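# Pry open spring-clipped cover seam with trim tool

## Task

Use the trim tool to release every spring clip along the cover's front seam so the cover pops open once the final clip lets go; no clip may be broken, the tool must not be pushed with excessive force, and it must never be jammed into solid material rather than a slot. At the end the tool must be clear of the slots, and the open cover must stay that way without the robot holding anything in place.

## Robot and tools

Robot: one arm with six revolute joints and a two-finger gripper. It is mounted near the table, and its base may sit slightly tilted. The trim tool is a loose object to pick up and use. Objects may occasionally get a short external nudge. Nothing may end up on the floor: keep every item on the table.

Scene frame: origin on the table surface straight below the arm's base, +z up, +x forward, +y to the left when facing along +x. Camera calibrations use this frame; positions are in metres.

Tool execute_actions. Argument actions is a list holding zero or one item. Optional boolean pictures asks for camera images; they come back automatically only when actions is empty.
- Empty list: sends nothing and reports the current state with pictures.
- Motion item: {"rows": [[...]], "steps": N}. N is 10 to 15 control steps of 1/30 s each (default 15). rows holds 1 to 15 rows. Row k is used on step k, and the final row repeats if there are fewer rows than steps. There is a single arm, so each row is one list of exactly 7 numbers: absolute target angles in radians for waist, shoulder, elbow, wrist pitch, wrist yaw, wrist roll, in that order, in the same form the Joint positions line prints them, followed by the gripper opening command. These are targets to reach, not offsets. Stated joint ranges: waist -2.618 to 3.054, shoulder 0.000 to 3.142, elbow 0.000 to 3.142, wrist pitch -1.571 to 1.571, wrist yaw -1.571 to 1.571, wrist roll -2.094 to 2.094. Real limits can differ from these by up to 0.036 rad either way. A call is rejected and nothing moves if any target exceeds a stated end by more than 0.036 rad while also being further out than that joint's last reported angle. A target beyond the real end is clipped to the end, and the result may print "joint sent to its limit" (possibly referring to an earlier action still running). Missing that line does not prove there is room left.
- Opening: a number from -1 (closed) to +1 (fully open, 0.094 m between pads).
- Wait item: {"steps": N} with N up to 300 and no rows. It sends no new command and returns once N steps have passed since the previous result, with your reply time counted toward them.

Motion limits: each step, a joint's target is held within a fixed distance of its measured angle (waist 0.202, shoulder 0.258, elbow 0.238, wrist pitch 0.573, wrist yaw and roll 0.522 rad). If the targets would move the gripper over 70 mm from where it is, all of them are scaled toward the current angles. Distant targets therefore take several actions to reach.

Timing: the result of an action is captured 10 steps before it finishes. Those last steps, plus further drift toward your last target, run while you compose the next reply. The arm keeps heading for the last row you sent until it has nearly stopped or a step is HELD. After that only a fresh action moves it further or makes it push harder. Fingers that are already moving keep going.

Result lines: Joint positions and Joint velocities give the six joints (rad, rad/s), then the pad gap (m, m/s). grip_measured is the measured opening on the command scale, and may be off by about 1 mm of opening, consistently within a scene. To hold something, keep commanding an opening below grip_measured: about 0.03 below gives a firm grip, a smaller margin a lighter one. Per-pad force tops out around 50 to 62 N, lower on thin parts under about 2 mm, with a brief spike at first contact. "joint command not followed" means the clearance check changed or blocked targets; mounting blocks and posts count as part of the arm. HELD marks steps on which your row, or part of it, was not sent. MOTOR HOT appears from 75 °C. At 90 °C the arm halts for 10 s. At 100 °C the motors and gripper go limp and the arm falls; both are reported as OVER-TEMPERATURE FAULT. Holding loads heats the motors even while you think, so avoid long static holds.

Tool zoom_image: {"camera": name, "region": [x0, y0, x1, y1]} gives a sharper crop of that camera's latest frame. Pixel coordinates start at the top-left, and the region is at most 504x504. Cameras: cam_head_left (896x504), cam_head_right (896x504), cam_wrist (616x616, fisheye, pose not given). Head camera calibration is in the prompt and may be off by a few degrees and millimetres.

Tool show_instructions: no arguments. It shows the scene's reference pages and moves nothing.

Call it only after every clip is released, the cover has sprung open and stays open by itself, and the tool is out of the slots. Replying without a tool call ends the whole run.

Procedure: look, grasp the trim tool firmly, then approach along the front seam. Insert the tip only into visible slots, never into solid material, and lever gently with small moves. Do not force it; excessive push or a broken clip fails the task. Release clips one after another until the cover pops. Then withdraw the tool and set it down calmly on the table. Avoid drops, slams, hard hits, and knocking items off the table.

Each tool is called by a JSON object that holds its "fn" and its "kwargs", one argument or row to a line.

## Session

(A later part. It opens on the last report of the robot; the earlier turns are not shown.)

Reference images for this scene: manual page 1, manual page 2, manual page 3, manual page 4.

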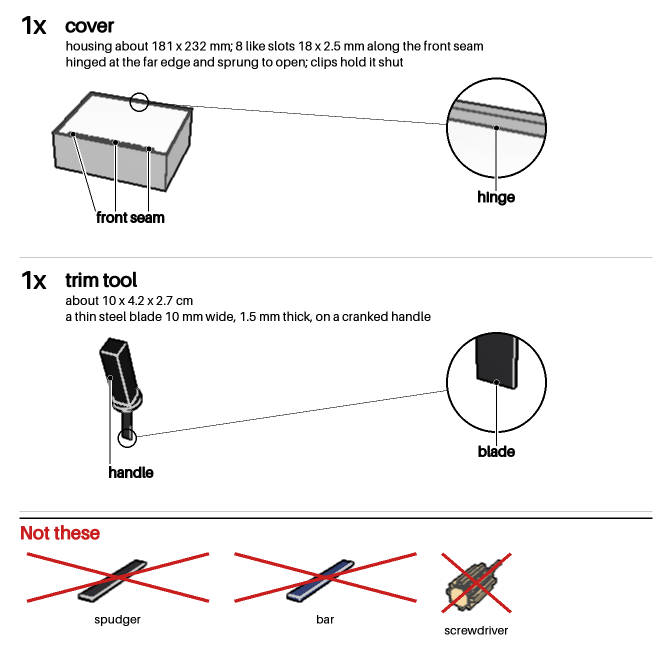

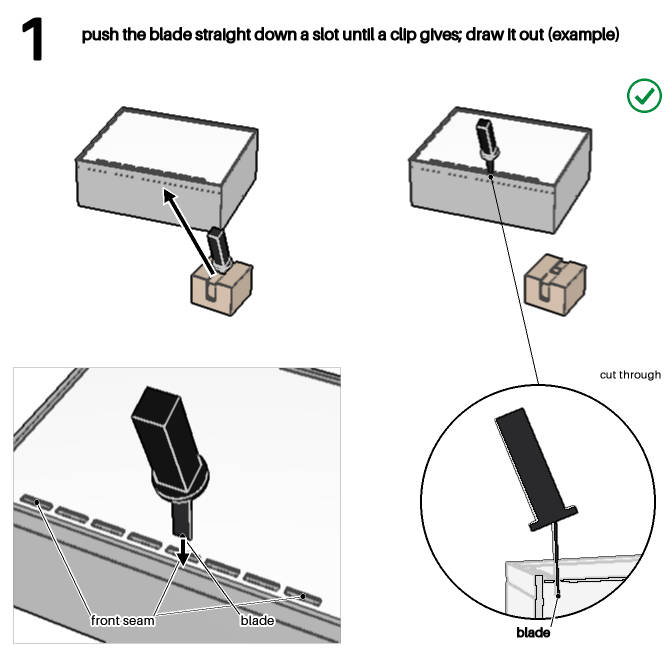

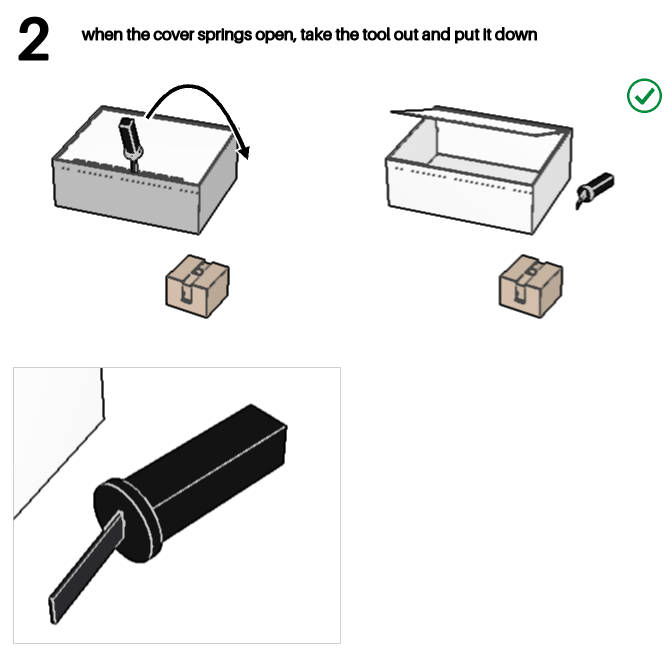

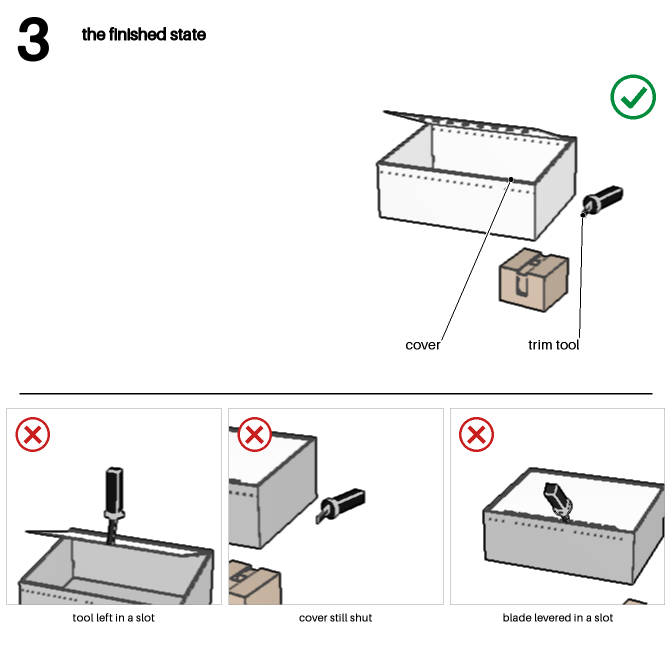

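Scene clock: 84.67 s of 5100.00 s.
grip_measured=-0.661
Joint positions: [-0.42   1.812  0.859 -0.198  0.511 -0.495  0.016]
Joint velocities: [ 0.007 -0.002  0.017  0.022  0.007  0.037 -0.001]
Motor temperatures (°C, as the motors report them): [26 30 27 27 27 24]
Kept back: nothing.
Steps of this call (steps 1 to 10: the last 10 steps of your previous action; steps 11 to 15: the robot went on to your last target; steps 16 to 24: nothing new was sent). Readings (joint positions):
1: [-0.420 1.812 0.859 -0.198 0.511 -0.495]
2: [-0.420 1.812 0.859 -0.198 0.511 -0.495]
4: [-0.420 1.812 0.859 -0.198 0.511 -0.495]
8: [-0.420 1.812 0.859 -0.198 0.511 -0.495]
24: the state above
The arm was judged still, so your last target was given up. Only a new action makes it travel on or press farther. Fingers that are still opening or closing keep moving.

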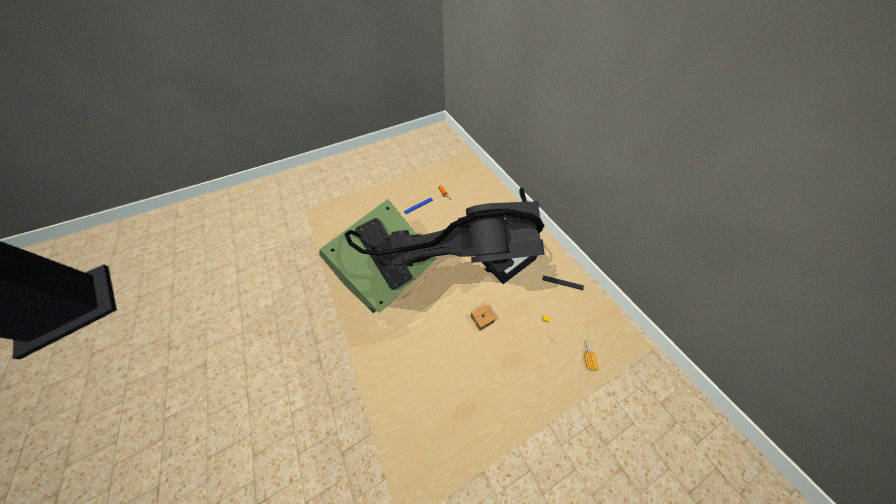

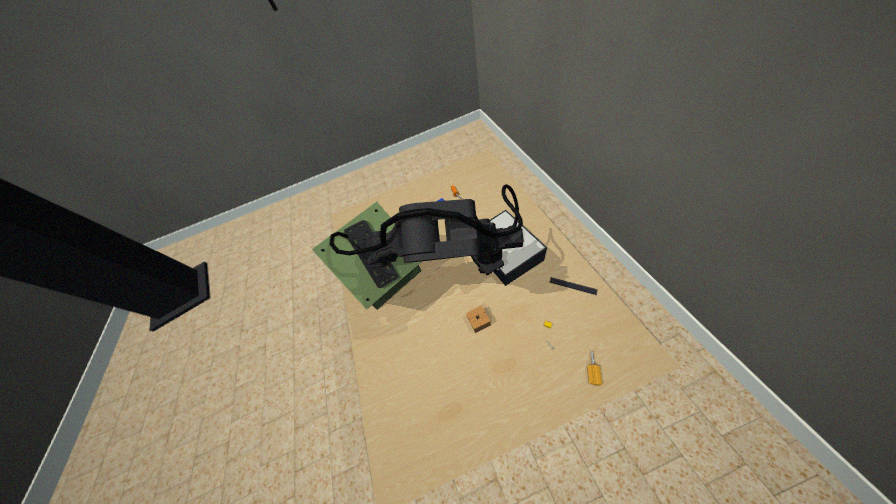

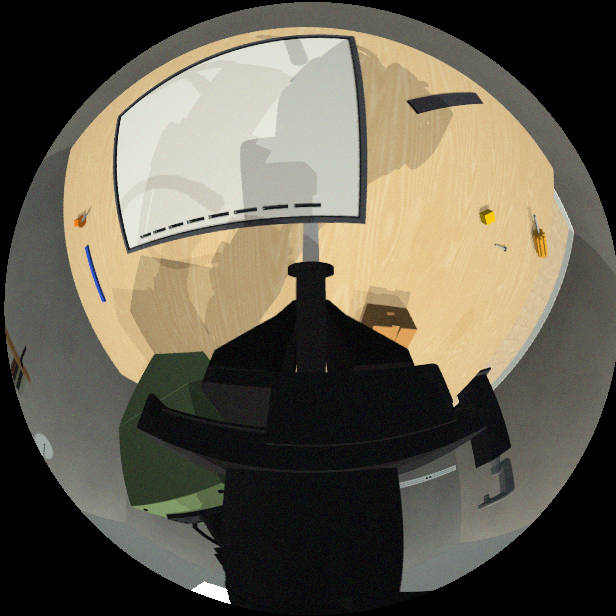

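{"fn": "execute_actions", "kwargs": {
  "actions": [
    {"rows":[[-0.40,1.82,0.89,-0.12,0.48,-0.49,-0.665],[-0.40,1.82,0.89,-0.11,0.475,-0.49,-0.663],[-0.40,1.82,0.89,-0.10,0.47,-0.49,-0.661],[-0.40,1.82,0.89,-0.09,0.47,-0.49,-0.66],[-0.40,1.82,0.89,-0.08,0.47,-0.49,-0.66],[-0.40,1.82,0.89,-0.07,0.47,-0.49,-0.66],[-0.40,1.82,0.89,-0.06,0.47,-0.49,-0.66]],"steps":15}
  ],
  "pictures": false
}}

{"fn": "execute_actions", "kwargs": {
  "actions": [
    {"steps":20}
  ],
  "pictures": true
}}

Scene clock: 85.70 s of 5100.00 s.
grip_measured=-0.655
Joint positions: [-0.42   1.812  0.859 -0.197  0.511 -0.495  0.016]
Joint velocities: [-0.002 -0.022 -0.012  0.066 -0.037 -0.037 -0.001]
Motor temperatures (°C, as the motors report them): [26 30 27 27 27 24]
Steps of this call (steps 1 to 26: nothing new was sent; steps 27 to 31: the first 5 steps of this action). Readings (joint positions):
27: [-0.420 1.812 0.859 -0.198 0.511 -0.495]
28: [-0.420 1.812 0.859 -0.198 0.511 -0.495]
30: [-0.420 1.812 0.859 -0.198 0.511 -0.495]
31: the state above

Scene clock: 86.37 s of 5100.00 s.
grip_measured=-0.655
Joint positions: [-0.42   1.812  0.859 -0.155  0.507 -0.495  0.016]
Joint velocities: [ 0.002 -0.017  0.007  0.022  0.022 -0.022 -0.   ]
Motor temperatures (°C, as the motors report them): [26 30 27 27 27 24]
Kept back: nothing.
Steps of this call (steps 1 to 10: the last 10 steps of your previous action; steps 11 to 20: the robot went on to your last target). Readings (joint positions):
1: [-0.420 1.812 0.859 -0.192 0.510 -0.495]
2: [-0.420 1.812 0.859 -0.185 0.510 -0.495]
4: [-0.420 1.812 0.859 -0.172 0.509 -0.495]
8: [-0.420 1.812 0.859 -0.155 0.507 -0.495]
20: the state above

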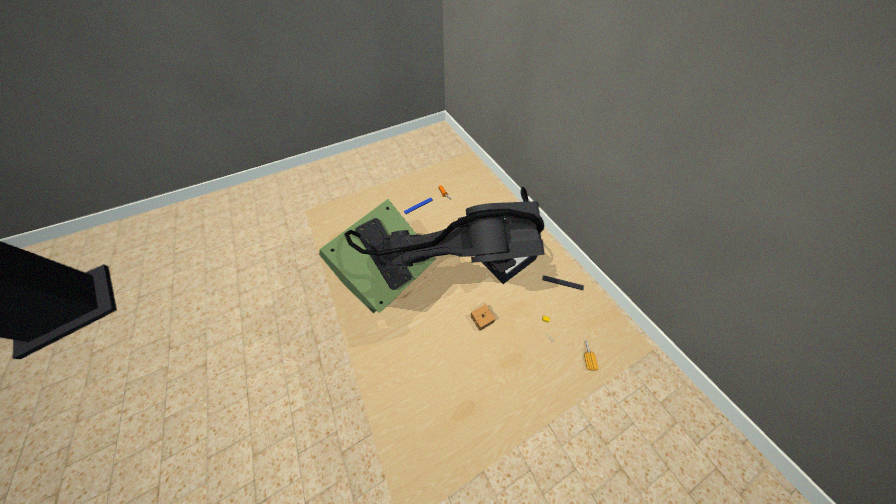

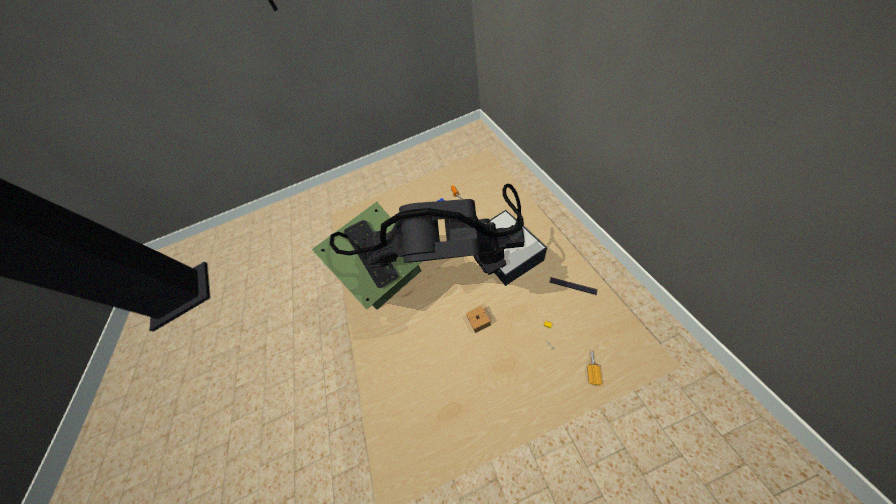

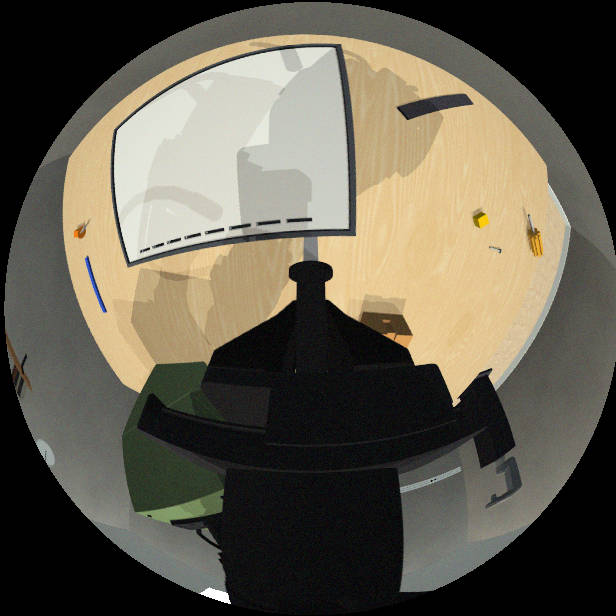

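Slipping now. Continue.

{"fn": "execute_actions", "kwargs": {
  "actions": [
    {"rows":[[-0.40,1.82,0.89,-0.06,0.47,-0.49,-0.658],[-0.40,1.818,0.89,-0.05,0.47,-0.49,-0.657],[-0.40,1.816,0.89,-0.04,0.47,-0.49,-0.656],[-0.40,1.814,0.89,-0.03,0.47,-0.49,-0.656],[-0.40,1.812,0.89,-0.02,0.47,-0.49,-0.656],[-0.40,1.812,0.89,-0.01,0.47,-0.49,-0.656]],"steps":15}
  ],
  "pictures": false
}}

{"fn": "execute_actions", "kwargs": {
  "actions": [
    {"steps":20}
  ],
  "pictures": true
}}

Scene clock: 87.00 s of 5100.00 s.
grip_measured=-0.653
Joint positions: [-0.42   1.812  0.859 -0.152  0.507 -0.495  0.016]
Joint velocities: [ 0.022  0.002  0.007 -0.125  0.007 -0.037  0.001]
Motor temperatures (°C, as the motors report them): [26 30 27 27 27 24]
Steps of this call (steps 1 to 14: the robot went on to your last target; steps 15 to 19: the first 5 steps of this action). Readings (joint positions):
15: [-0.420 1.812 0.859 -0.155 0.507 -0.495]
16: [-0.420 1.812 0.859 -0.154 0.507 -0.495]
18: [-0.420 1.812 0.859 -0.153 0.507 -0.495]
19: the state above

Scene clock: 87.67 s of 5100.00 s.
grip_measured=-0.653
Joint positions: [-0.42   1.812  0.859 -0.152  0.507 -0.495  0.016]
Joint velocities: [ 0.002  0.007 -0.017  0.066 -0.022 -0.051 -0.001]
Motor temperatures (°C, as the motors report them): [26 30 27 28 27 24]
Kept back: nothing.
Steps of this call (steps 1 to 10: the last 10 steps of your previous action; steps 11 to 15: the robot went on to your last target; steps 16 to 20: nothing new was sent). Readings (joint positions):
1: [-0.420 1.812 0.859 -0.152 0.507 -0.495]
2: [-0.420 1.812 0.859 -0.152 0.507 -0.495]
4: [-0.420 1.812 0.859 -0.152 0.507 -0.495]
8: [-0.420 1.812 0.859 -0.152 0.507 -0.495]
20: the state above
The arm was judged still, so your last target was given up. Only a new action makes it travel on or press farther. Fingers that are still opening or closing keep moving.

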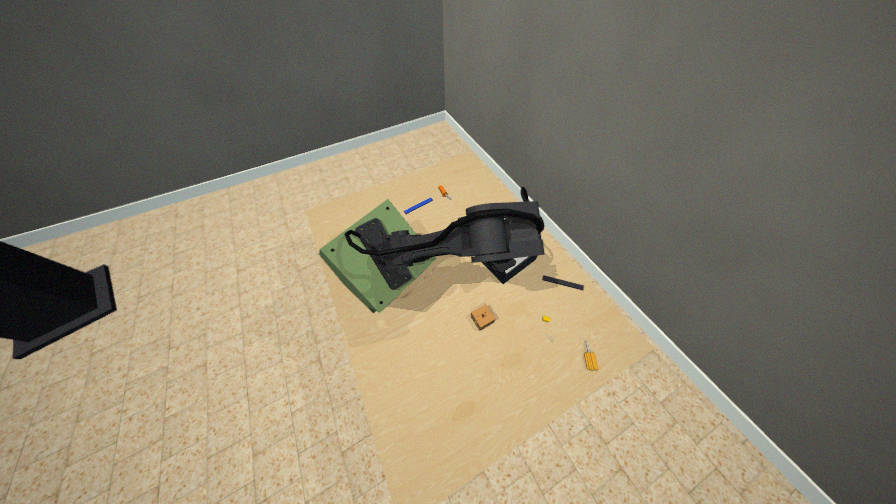

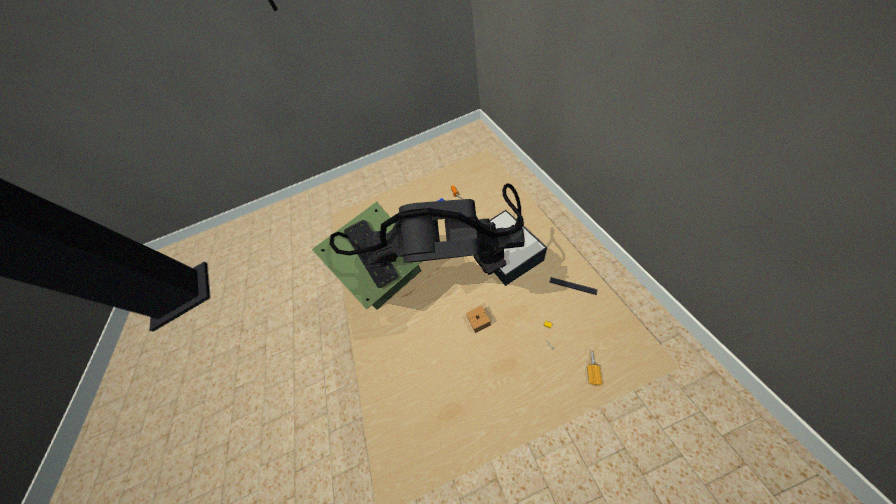

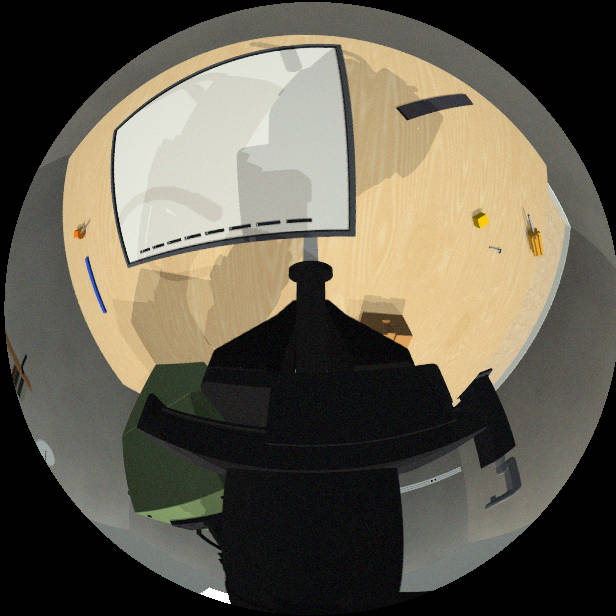

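{"fn": "zoom_image", "kwargs": {
  "camera": "cam_wrist",
  "region": [250, 200, 380, 330]
}}

Region (250, 200, 380, 330) of cam_wrist's 616x616 image, scaled by 3.877, with more detail than that image has.

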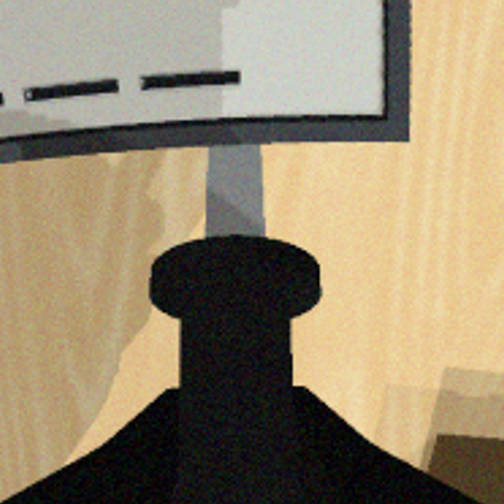

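{"fn": "zoom_image", "kwargs": {
  "camera": "cam_head_right",
  "region": [450, 200, 570, 300]
}}

Region (450, 200, 570, 300) of cam_head_right's 896x504 image, scaled by 4.200, with more detail than that image has.

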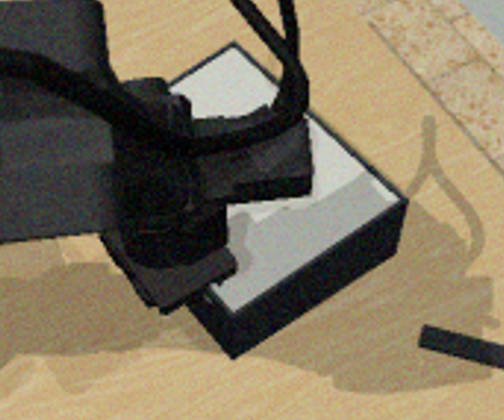

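{"fn": "execute_actions", "kwargs": {
  "actions": [
    {"rows":[[-0.41,1.80,0.875,-0.08,0.49,-0.49,-0.656],[-0.41,1.795,0.875,-0.06,0.485,-0.49,-0.656],[-0.41,1.79,0.875,-0.05,0.48,-0.49,-0.656],[-0.41,1.785,0.875,-0.045,0.475,-0.49,-0.656],[-0.41,1.78,0.875,-0.045,0.47,-0.49,-0.656],[-0.41,1.775,0.875,-0.045,0.47,-0.49,-0.656],[-0.41,1.77,0.875,-0.045,0.47,-0.49,-0.656]],"steps":15}
  ],
  "pictures": false
}}

{"fn": "execute_actions", "kwargs": {
  "actions": [
    {"steps":20}
  ],
  "pictures": true
}}

Scene clock: 93.47 s of 5100.00 s.
grip_measured=-0.653
Joint positions: [-0.42   1.81   0.859 -0.153  0.506 -0.495  0.016]
Joint velocities: [ 0.007 -0.032  0.002 -0.007 -0.095  0.022  0.   ]
Motor temperatures (°C, as the motors report them): [26 30 27 29 27 24]
Steps of this call (steps 1 to 90: nothing new was sent; then 2.63 s passed at rest; steps 91 to 95: the first 5 steps of this action). Readings (joint positions):
91: [-0.420 1.812 0.859 -0.153 0.507 -0.495]
92: [-0.420 1.812 0.859 -0.154 0.507 -0.495]
94: [-0.420 1.812 0.859 -0.153 0.507 -0.495]
95: the state above

Scene clock: 94.13 s of 5100.00 s.
grip_measured=-0.653
Joint positions: [-0.42   1.791  0.859 -0.118  0.495 -0.495  0.016]
Joint velocities: [ 0.007 -0.007 -0.007 -0.051  0.022  0.066  0.001]
Motor temperatures (°C, as the motors report them): [26 30 27 29 27 24]
Kept back: nothing.
Steps of this call (steps 1 to 10: the last 10 steps of your previous action; steps 11 to 20: the robot went on to your last target). Readings (joint positions):
1: [-0.420 1.808 0.859 -0.152 0.503 -0.495]
2: [-0.420 1.805 0.859 -0.149 0.501 -0.495]
4: [-0.420 1.798 0.859 -0.136 0.499 -0.495]
8: [-0.420 1.791 0.859 -0.118 0.496 -0.495]
20: the state above

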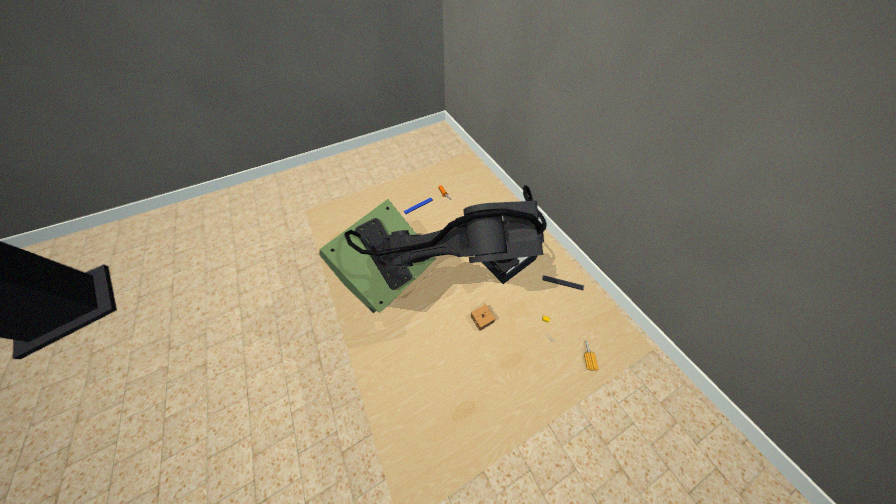

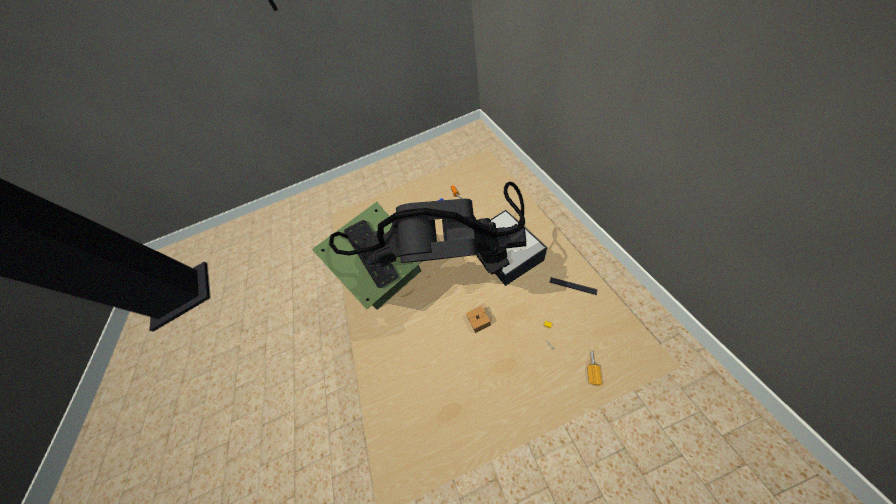

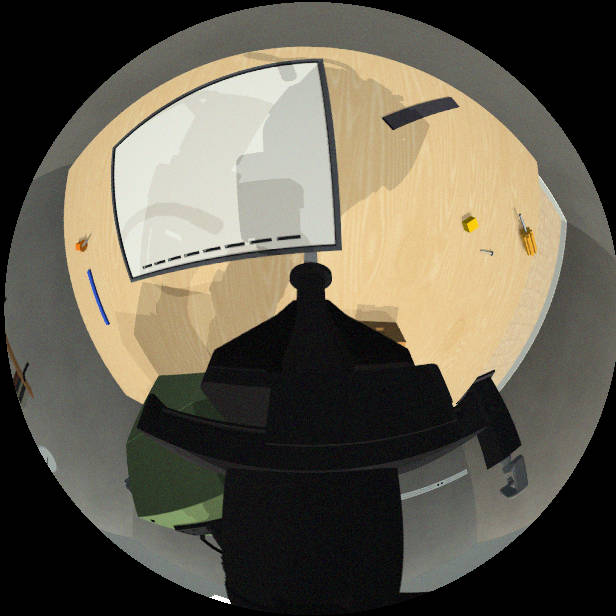

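{"fn": "zoom_image", "kwargs": {
  "camera": "cam_wrist",
  "region": [250, 200, 380, 330]
}}

Region (250, 200, 380, 330) of cam_wrist's 616x616 image, scaled by 3.877, with more detail than that image has.

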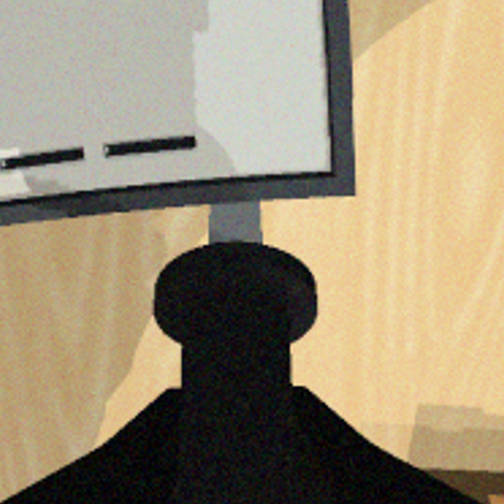

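{"fn": "execute_actions", "kwargs": {
  "actions": [
    {"rows":[[-0.42,1.791,0.859,-0.118,0.495,-0.495,-0.675],[-0.42,1.791,0.859,-0.118,0.495,-0.495,-0.69],[-0.42,1.791,0.859,-0.118,0.495,-0.495,-0.705],[-0.42,1.791,0.859,-0.118,0.495,-0.495,-0.705],[-0.42,1.791,0.859,-0.118,0.495,-0.495,-0.705],[-0.42,1.791,0.859,-0.118,0.495,-0.495,-0.705],[-0.425,1.785,0.84,-0.125,0.495,-0.495,-0.705],[-0.43,1.775,0.825,-0.135,0.495,-0.497,-0.705],[-0.433,1.765,0.812,-0.145,0.495,-0.499,-0.705],[-0.435,1.75,0.80,-0.16,0.495,-0.50,-0.705],[-0.435,1.735,0.795,-0.175,0.495,-0.50,-0.705],[-0.435,1.72,0.79,-0.19,0.495,-0.50,-0.705],[-0.435,1.705,0.79,-0.20,0.495,-0.50,-0.705]],"steps":15}
  ],
  "pictures": false
}}

{"fn": "execute_actions", "kwargs": {
  "actions": [
    {"steps":24}
  ],
  "pictures": true
}}

Scene clock: 95.03 s of 5100.00 s.
grip_measured=-0.669
Joint positions: [-0.42   1.791  0.859 -0.12   0.495 -0.495  0.016]
Joint velocities: [ 0.012  0.007 -0.012  0.037 -0.095 -0.022  0.   ]
Motor temperatures (°C, as the motors report them): [26 30 27 29 27 24]
Steps of this call (steps 1 to 15: the robot went on to your last target; steps 16 to 22: nothing new was sent; steps 23 to 27: the first 5 steps of this action). Readings (joint positions):
23: [-0.420 1.791 0.859 -0.120 0.495 -0.495]
24: [-0.420 1.791 0.859 -0.120 0.495 -0.495]
26: [-0.420 1.791 0.859 -0.120 0.495 -0.495]
27: the state above

Scene clock: 95.83 s of 5100.00 s.
grip_measured=-0.669
Joint positions: [-0.432  1.72   0.808 -0.181  0.495 -0.495  0.016]
Joint velocities: [-0.002 -0.012 -0.012 -0.051  0.007 -0.095 -0.   ]
Motor temperatures (°C, as the motors report them): [26 30 27 29 27 24]
Kept back: nothing.
Steps of this call (steps 1 to 10: the last 10 steps of your previous action; steps 11 to 24: the robot went on to your last target). Readings (joint positions):
1: [-0.420 1.791 0.859 -0.120 0.495 -0.495]
2: [-0.420 1.791 0.859 -0.121 0.495 -0.495]
4: [-0.422 1.790 0.853 -0.121 0.495 -0.495]
8: [-0.431 1.753 0.816 -0.148 0.495 -0.495]
24: the state above

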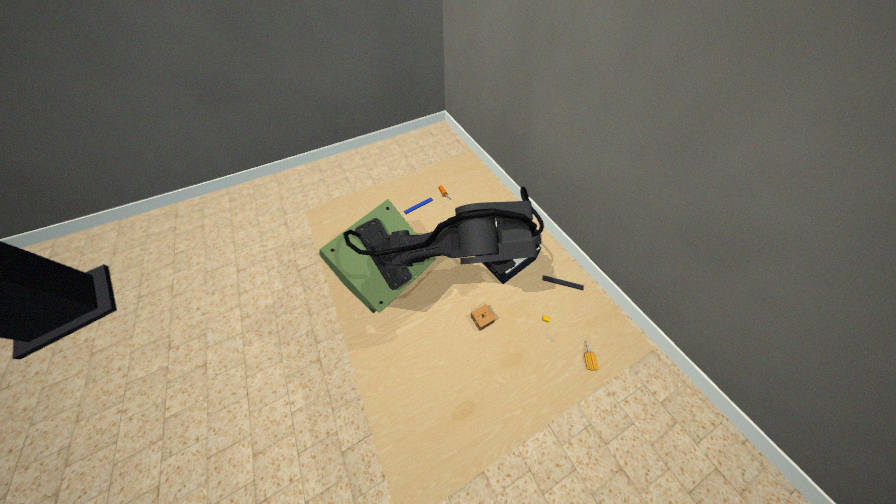

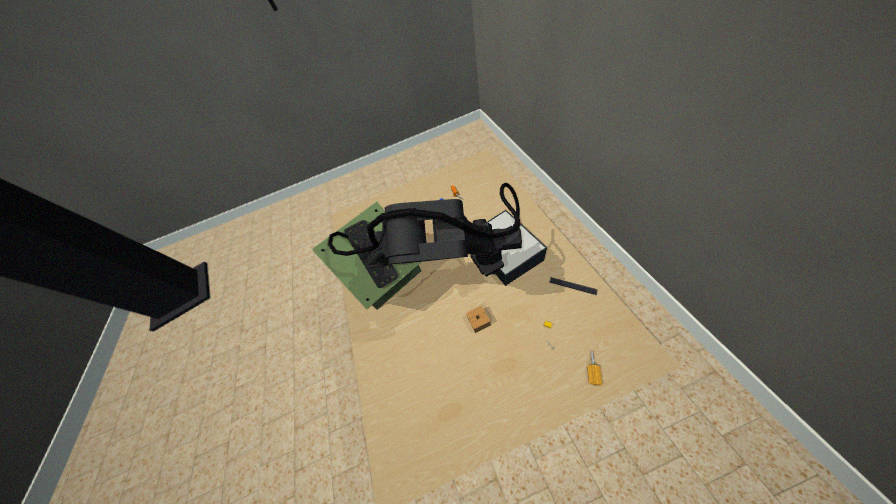

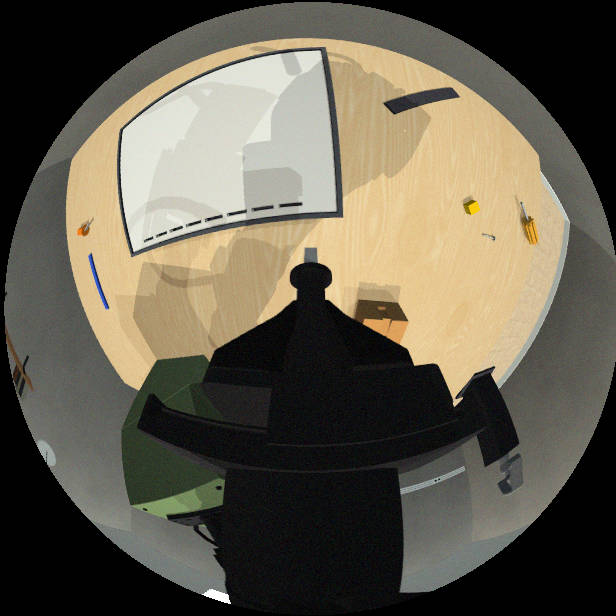

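{"fn": "zoom_image", "kwargs": {
  "camera": "cam_wrist",
  "region": [271, 232, 351, 302]
}}

Region (271, 232, 351, 302) of cam_wrist's 616x616 image, scaled by 6.300, with more detail than that image has; it fills the top 441 rows of this view, and the rest is white.

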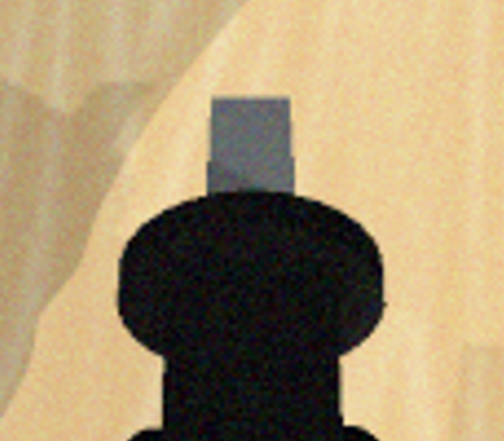

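{"fn": "execute_actions", "kwargs": {
  "actions": [
    {"rows":[[-0.415,1.70,0.81,-0.205,0.498,-0.485,-0.705],[-0.40,1.68,0.81,-0.23,0.50,-0.475,-0.705],[-0.385,1.66,0.81,-0.255,0.503,-0.465,-0.705],[-0.37,1.642,0.812,-0.28,0.506,-0.455,-0.705],[-0.357,1.628,0.815,-0.30,0.51,-0.445,-0.705],[-0.345,1.628,0.825,-0.315,0.514,-0.437,-0.705],[-0.335,1.645,0.85,-0.325,0.518,-0.428,-0.705],[-0.325,1.665,0.875,-0.335,0.522,-0.419,-0.705],[-0.315,1.685,0.90,-0.345,0.526,-0.41,-0.705],[-0.305,1.705,0.922,-0.355,0.53,-0.40,-0.705],[-0.298,1.722,0.94,-0.365,0.533,-0.392,-0.705]],"steps":15}
  ],
  "pictures": false
}}

{"fn": "execute_actions", "kwargs": {
  "actions": [
    {"steps":24}
  ],
  "pictures": true
}}

Scene clock: 98.40 s of 5100.00 s.
grip_measured=-0.669
Joint positions: [-0.405  1.682  0.808 -0.227  0.499 -0.478  0.016]
Joint velocities: [ 0.398 -0.491 -0.002 -0.403  0.081  0.256  0.   ]
Motor temperatures (°C, as the motors report them): [26 30 27 29 27 24]
Steps of this call (steps 1 to 15: the robot went on to your last target; steps 16 to 72: nothing new was sent; steps 73 to 77: the first 5 steps of this action). Readings (joint positions):
73: [-0.432 1.720 0.808 -0.182 0.495 -0.495]
74: [-0.430 1.718 0.808 -0.186 0.495 -0.493]
76: [-0.417 1.698 0.808 -0.212 0.497 -0.484]
77: the state above

Scene clock: 99.20 s of 5100.00 s.
grip_measured=-0.669
Joint positions: [-0.312  1.706  0.919 -0.346  0.525 -0.401  0.016]
Joint velocities: [-0.007  0.012  0.002  0.007  0.007 -0.037 -0.   ]
Motor temperatures (°C, as the motors report them): [26 30 27 28 27 24]
Kept back: nothing.
Steps of this call (steps 1 to 10: the last 10 steps of your previous action; steps 11 to 24: the robot went on to your last target). Readings (joint positions):
1: [-0.390 1.666 0.808 -0.241 0.501 -0.472]
2: [-0.375 1.655 0.812 -0.255 0.503 -0.465]
4: [-0.348 1.658 0.838 -0.283 0.508 -0.451]
8: [-0.315 1.699 0.910 -0.313 0.516 -0.422]
24: the state above

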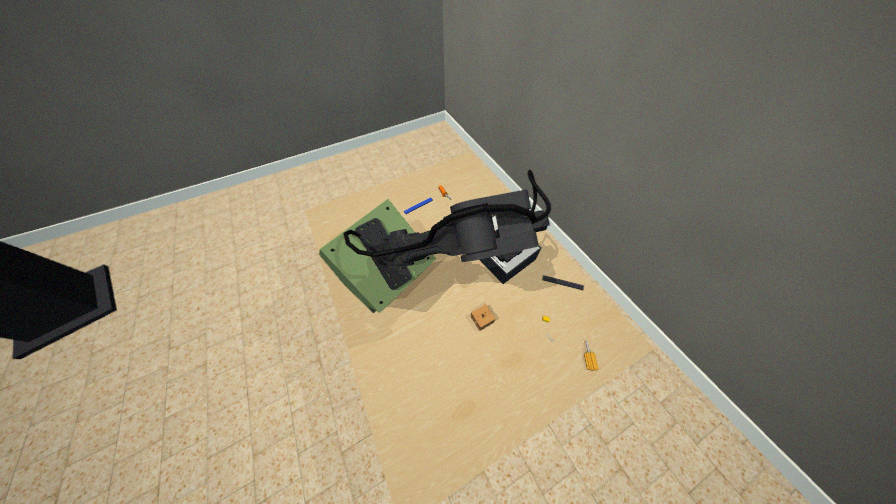

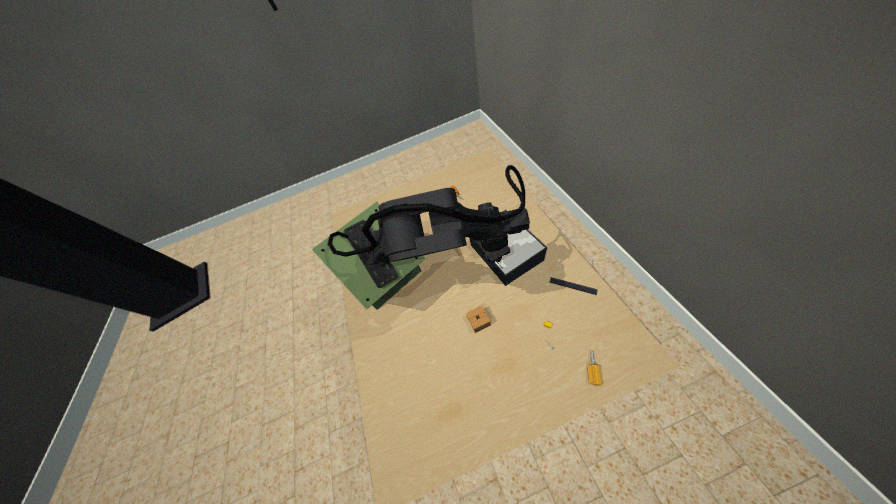

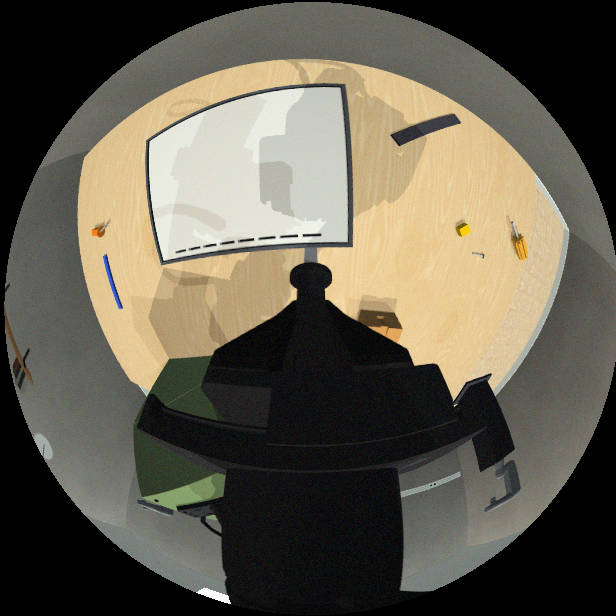

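{"fn": "zoom_image", "kwargs": {
  "camera": "cam_wrist",
  "region": [250, 210, 370, 290]
}}

Region (250, 210, 370, 290) of cam_wrist's 616x616 image, scaled by 4.200, with more detail than that image has.

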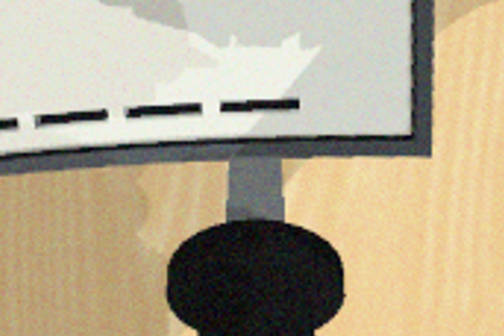

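{"fn": "execute_actions", "kwargs": {
  "actions": [
    {"rows":[[-0.32,1.726,0.945,-0.335,0.52,-0.408,-0.705],[-0.322,1.731,0.948,-0.33,0.518,-0.41,-0.705],[-0.324,1.736,0.951,-0.325,0.516,-0.412,-0.705],[-0.326,1.742,0.954,-0.32,0.514,-0.414,-0.705],[-0.327,1.748,0.956,-0.316,0.513,-0.416,-0.705],[-0.328,1.754,0.958,-0.312,0.512,-0.418,-0.705],[-0.329,1.759,0.96,-0.308,0.511,-0.42,-0.705],[-0.33,1.763,0.961,-0.305,0.51,-0.421,-0.705],[-0.331,1.766,0.962,-0.302,0.51,-0.422,-0.705]],"steps":15}
  ],
  "pictures": false
}}

{"fn": "execute_actions", "kwargs": {
  "actions": [
    {"steps":24}
  ],
  "pictures": true
}}

{"fn": "zoom_image", "kwargs": {
  "camera": "cam_wrist",
  "region": [271, 222, 351, 272]
}}

Scene clock: 101.40 s of 5100.00 s.
grip_measured=-0.669
Joint positions: [-0.319  1.717  0.921 -0.341  0.525 -0.403  0.016]
Joint velocities: [-0.085  0.193  0.085 -0.037  0.007  0.022 -0.   ]
Motor temperatures (°C, as the motors report them): [26 30 27 28 27 24]
Steps of this call (steps 1 to 15: the robot went on to your last target; steps 16 to 61: nothing new was sent; steps 62 to 66: the first 5 steps of this action). Readings (joint positions):
62: [-0.312 1.706 0.919 -0.347 0.525 -0.401]
63: [-0.313 1.706 0.919 -0.347 0.525 -0.401]
65: [-0.316 1.711 0.919 -0.342 0.525 -0.402]
66: the state above

Scene clock: 102.20 s of 5100.00 s.
grip_measured=-0.669
Joint positions: [-0.328  1.753  0.932 -0.318  0.524 -0.412  0.016]
Joint velocities: [-0.002 -0.007 -0.012  0.022 -0.007 -0.007 -0.002]
Motor temperatures (°C, as the motors report them): [26 30 27 28 27 24]
Kept back: nothing.
Steps of this call (steps 1 to 10: the last 10 steps of your previous action; steps 11 to 24: the robot went on to your last target). Readings (joint positions):
1: [-0.322 1.725 0.923 -0.339 0.525 -0.404]
2: [-0.324 1.732 0.927 -0.337 0.525 -0.405]
4: [-0.327 1.745 0.931 -0.330 0.525 -0.408]
8: [-0.328 1.753 0.932 -0.324 0.524 -0.411]
24: the state above

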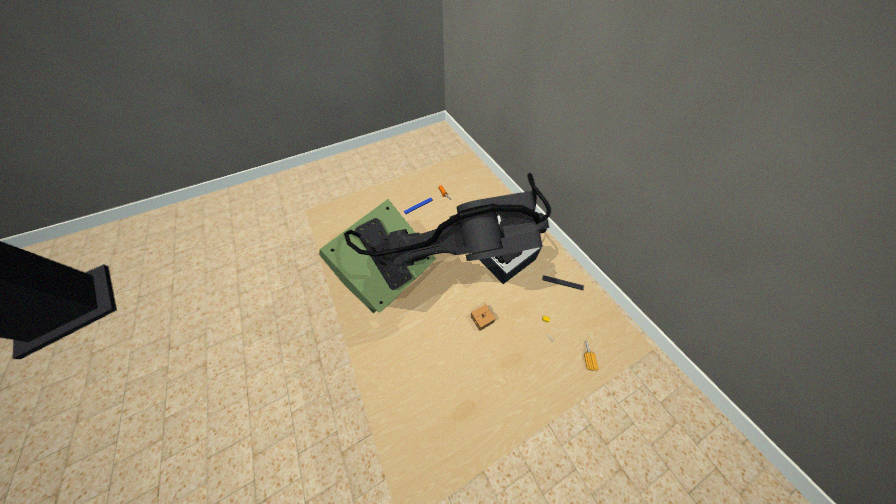

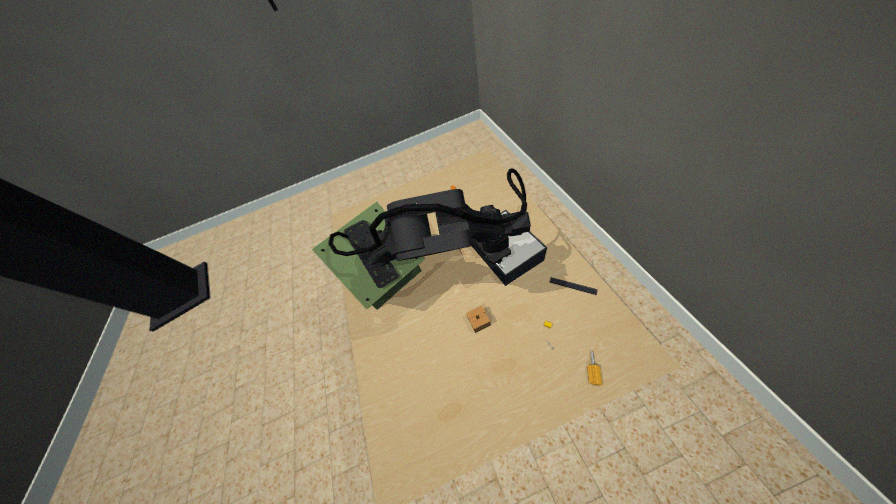

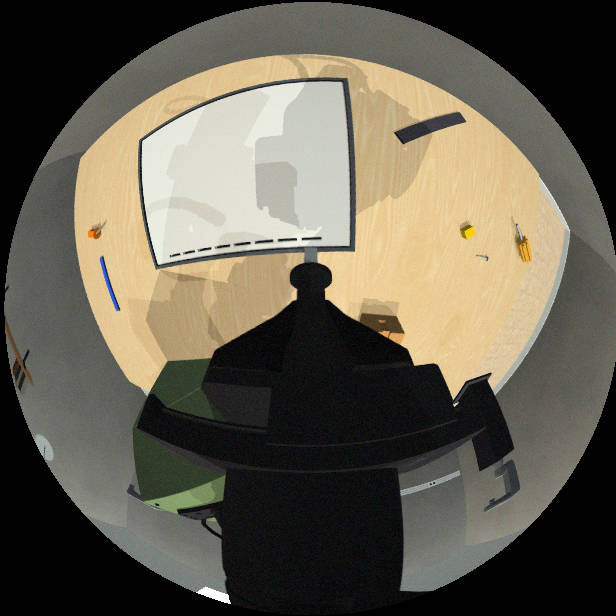

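Region (271, 222, 351, 272) of cam_wrist's 616x616 image, scaled by 6.300, with more detail than that image has; it fills the top 315 rows of this view, and the rest is white.

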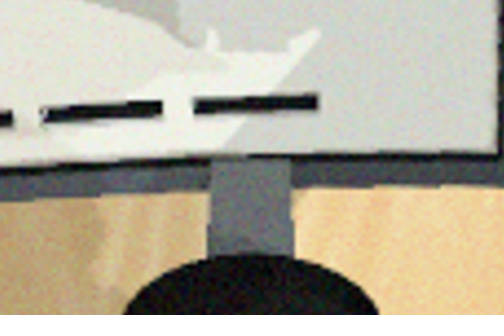

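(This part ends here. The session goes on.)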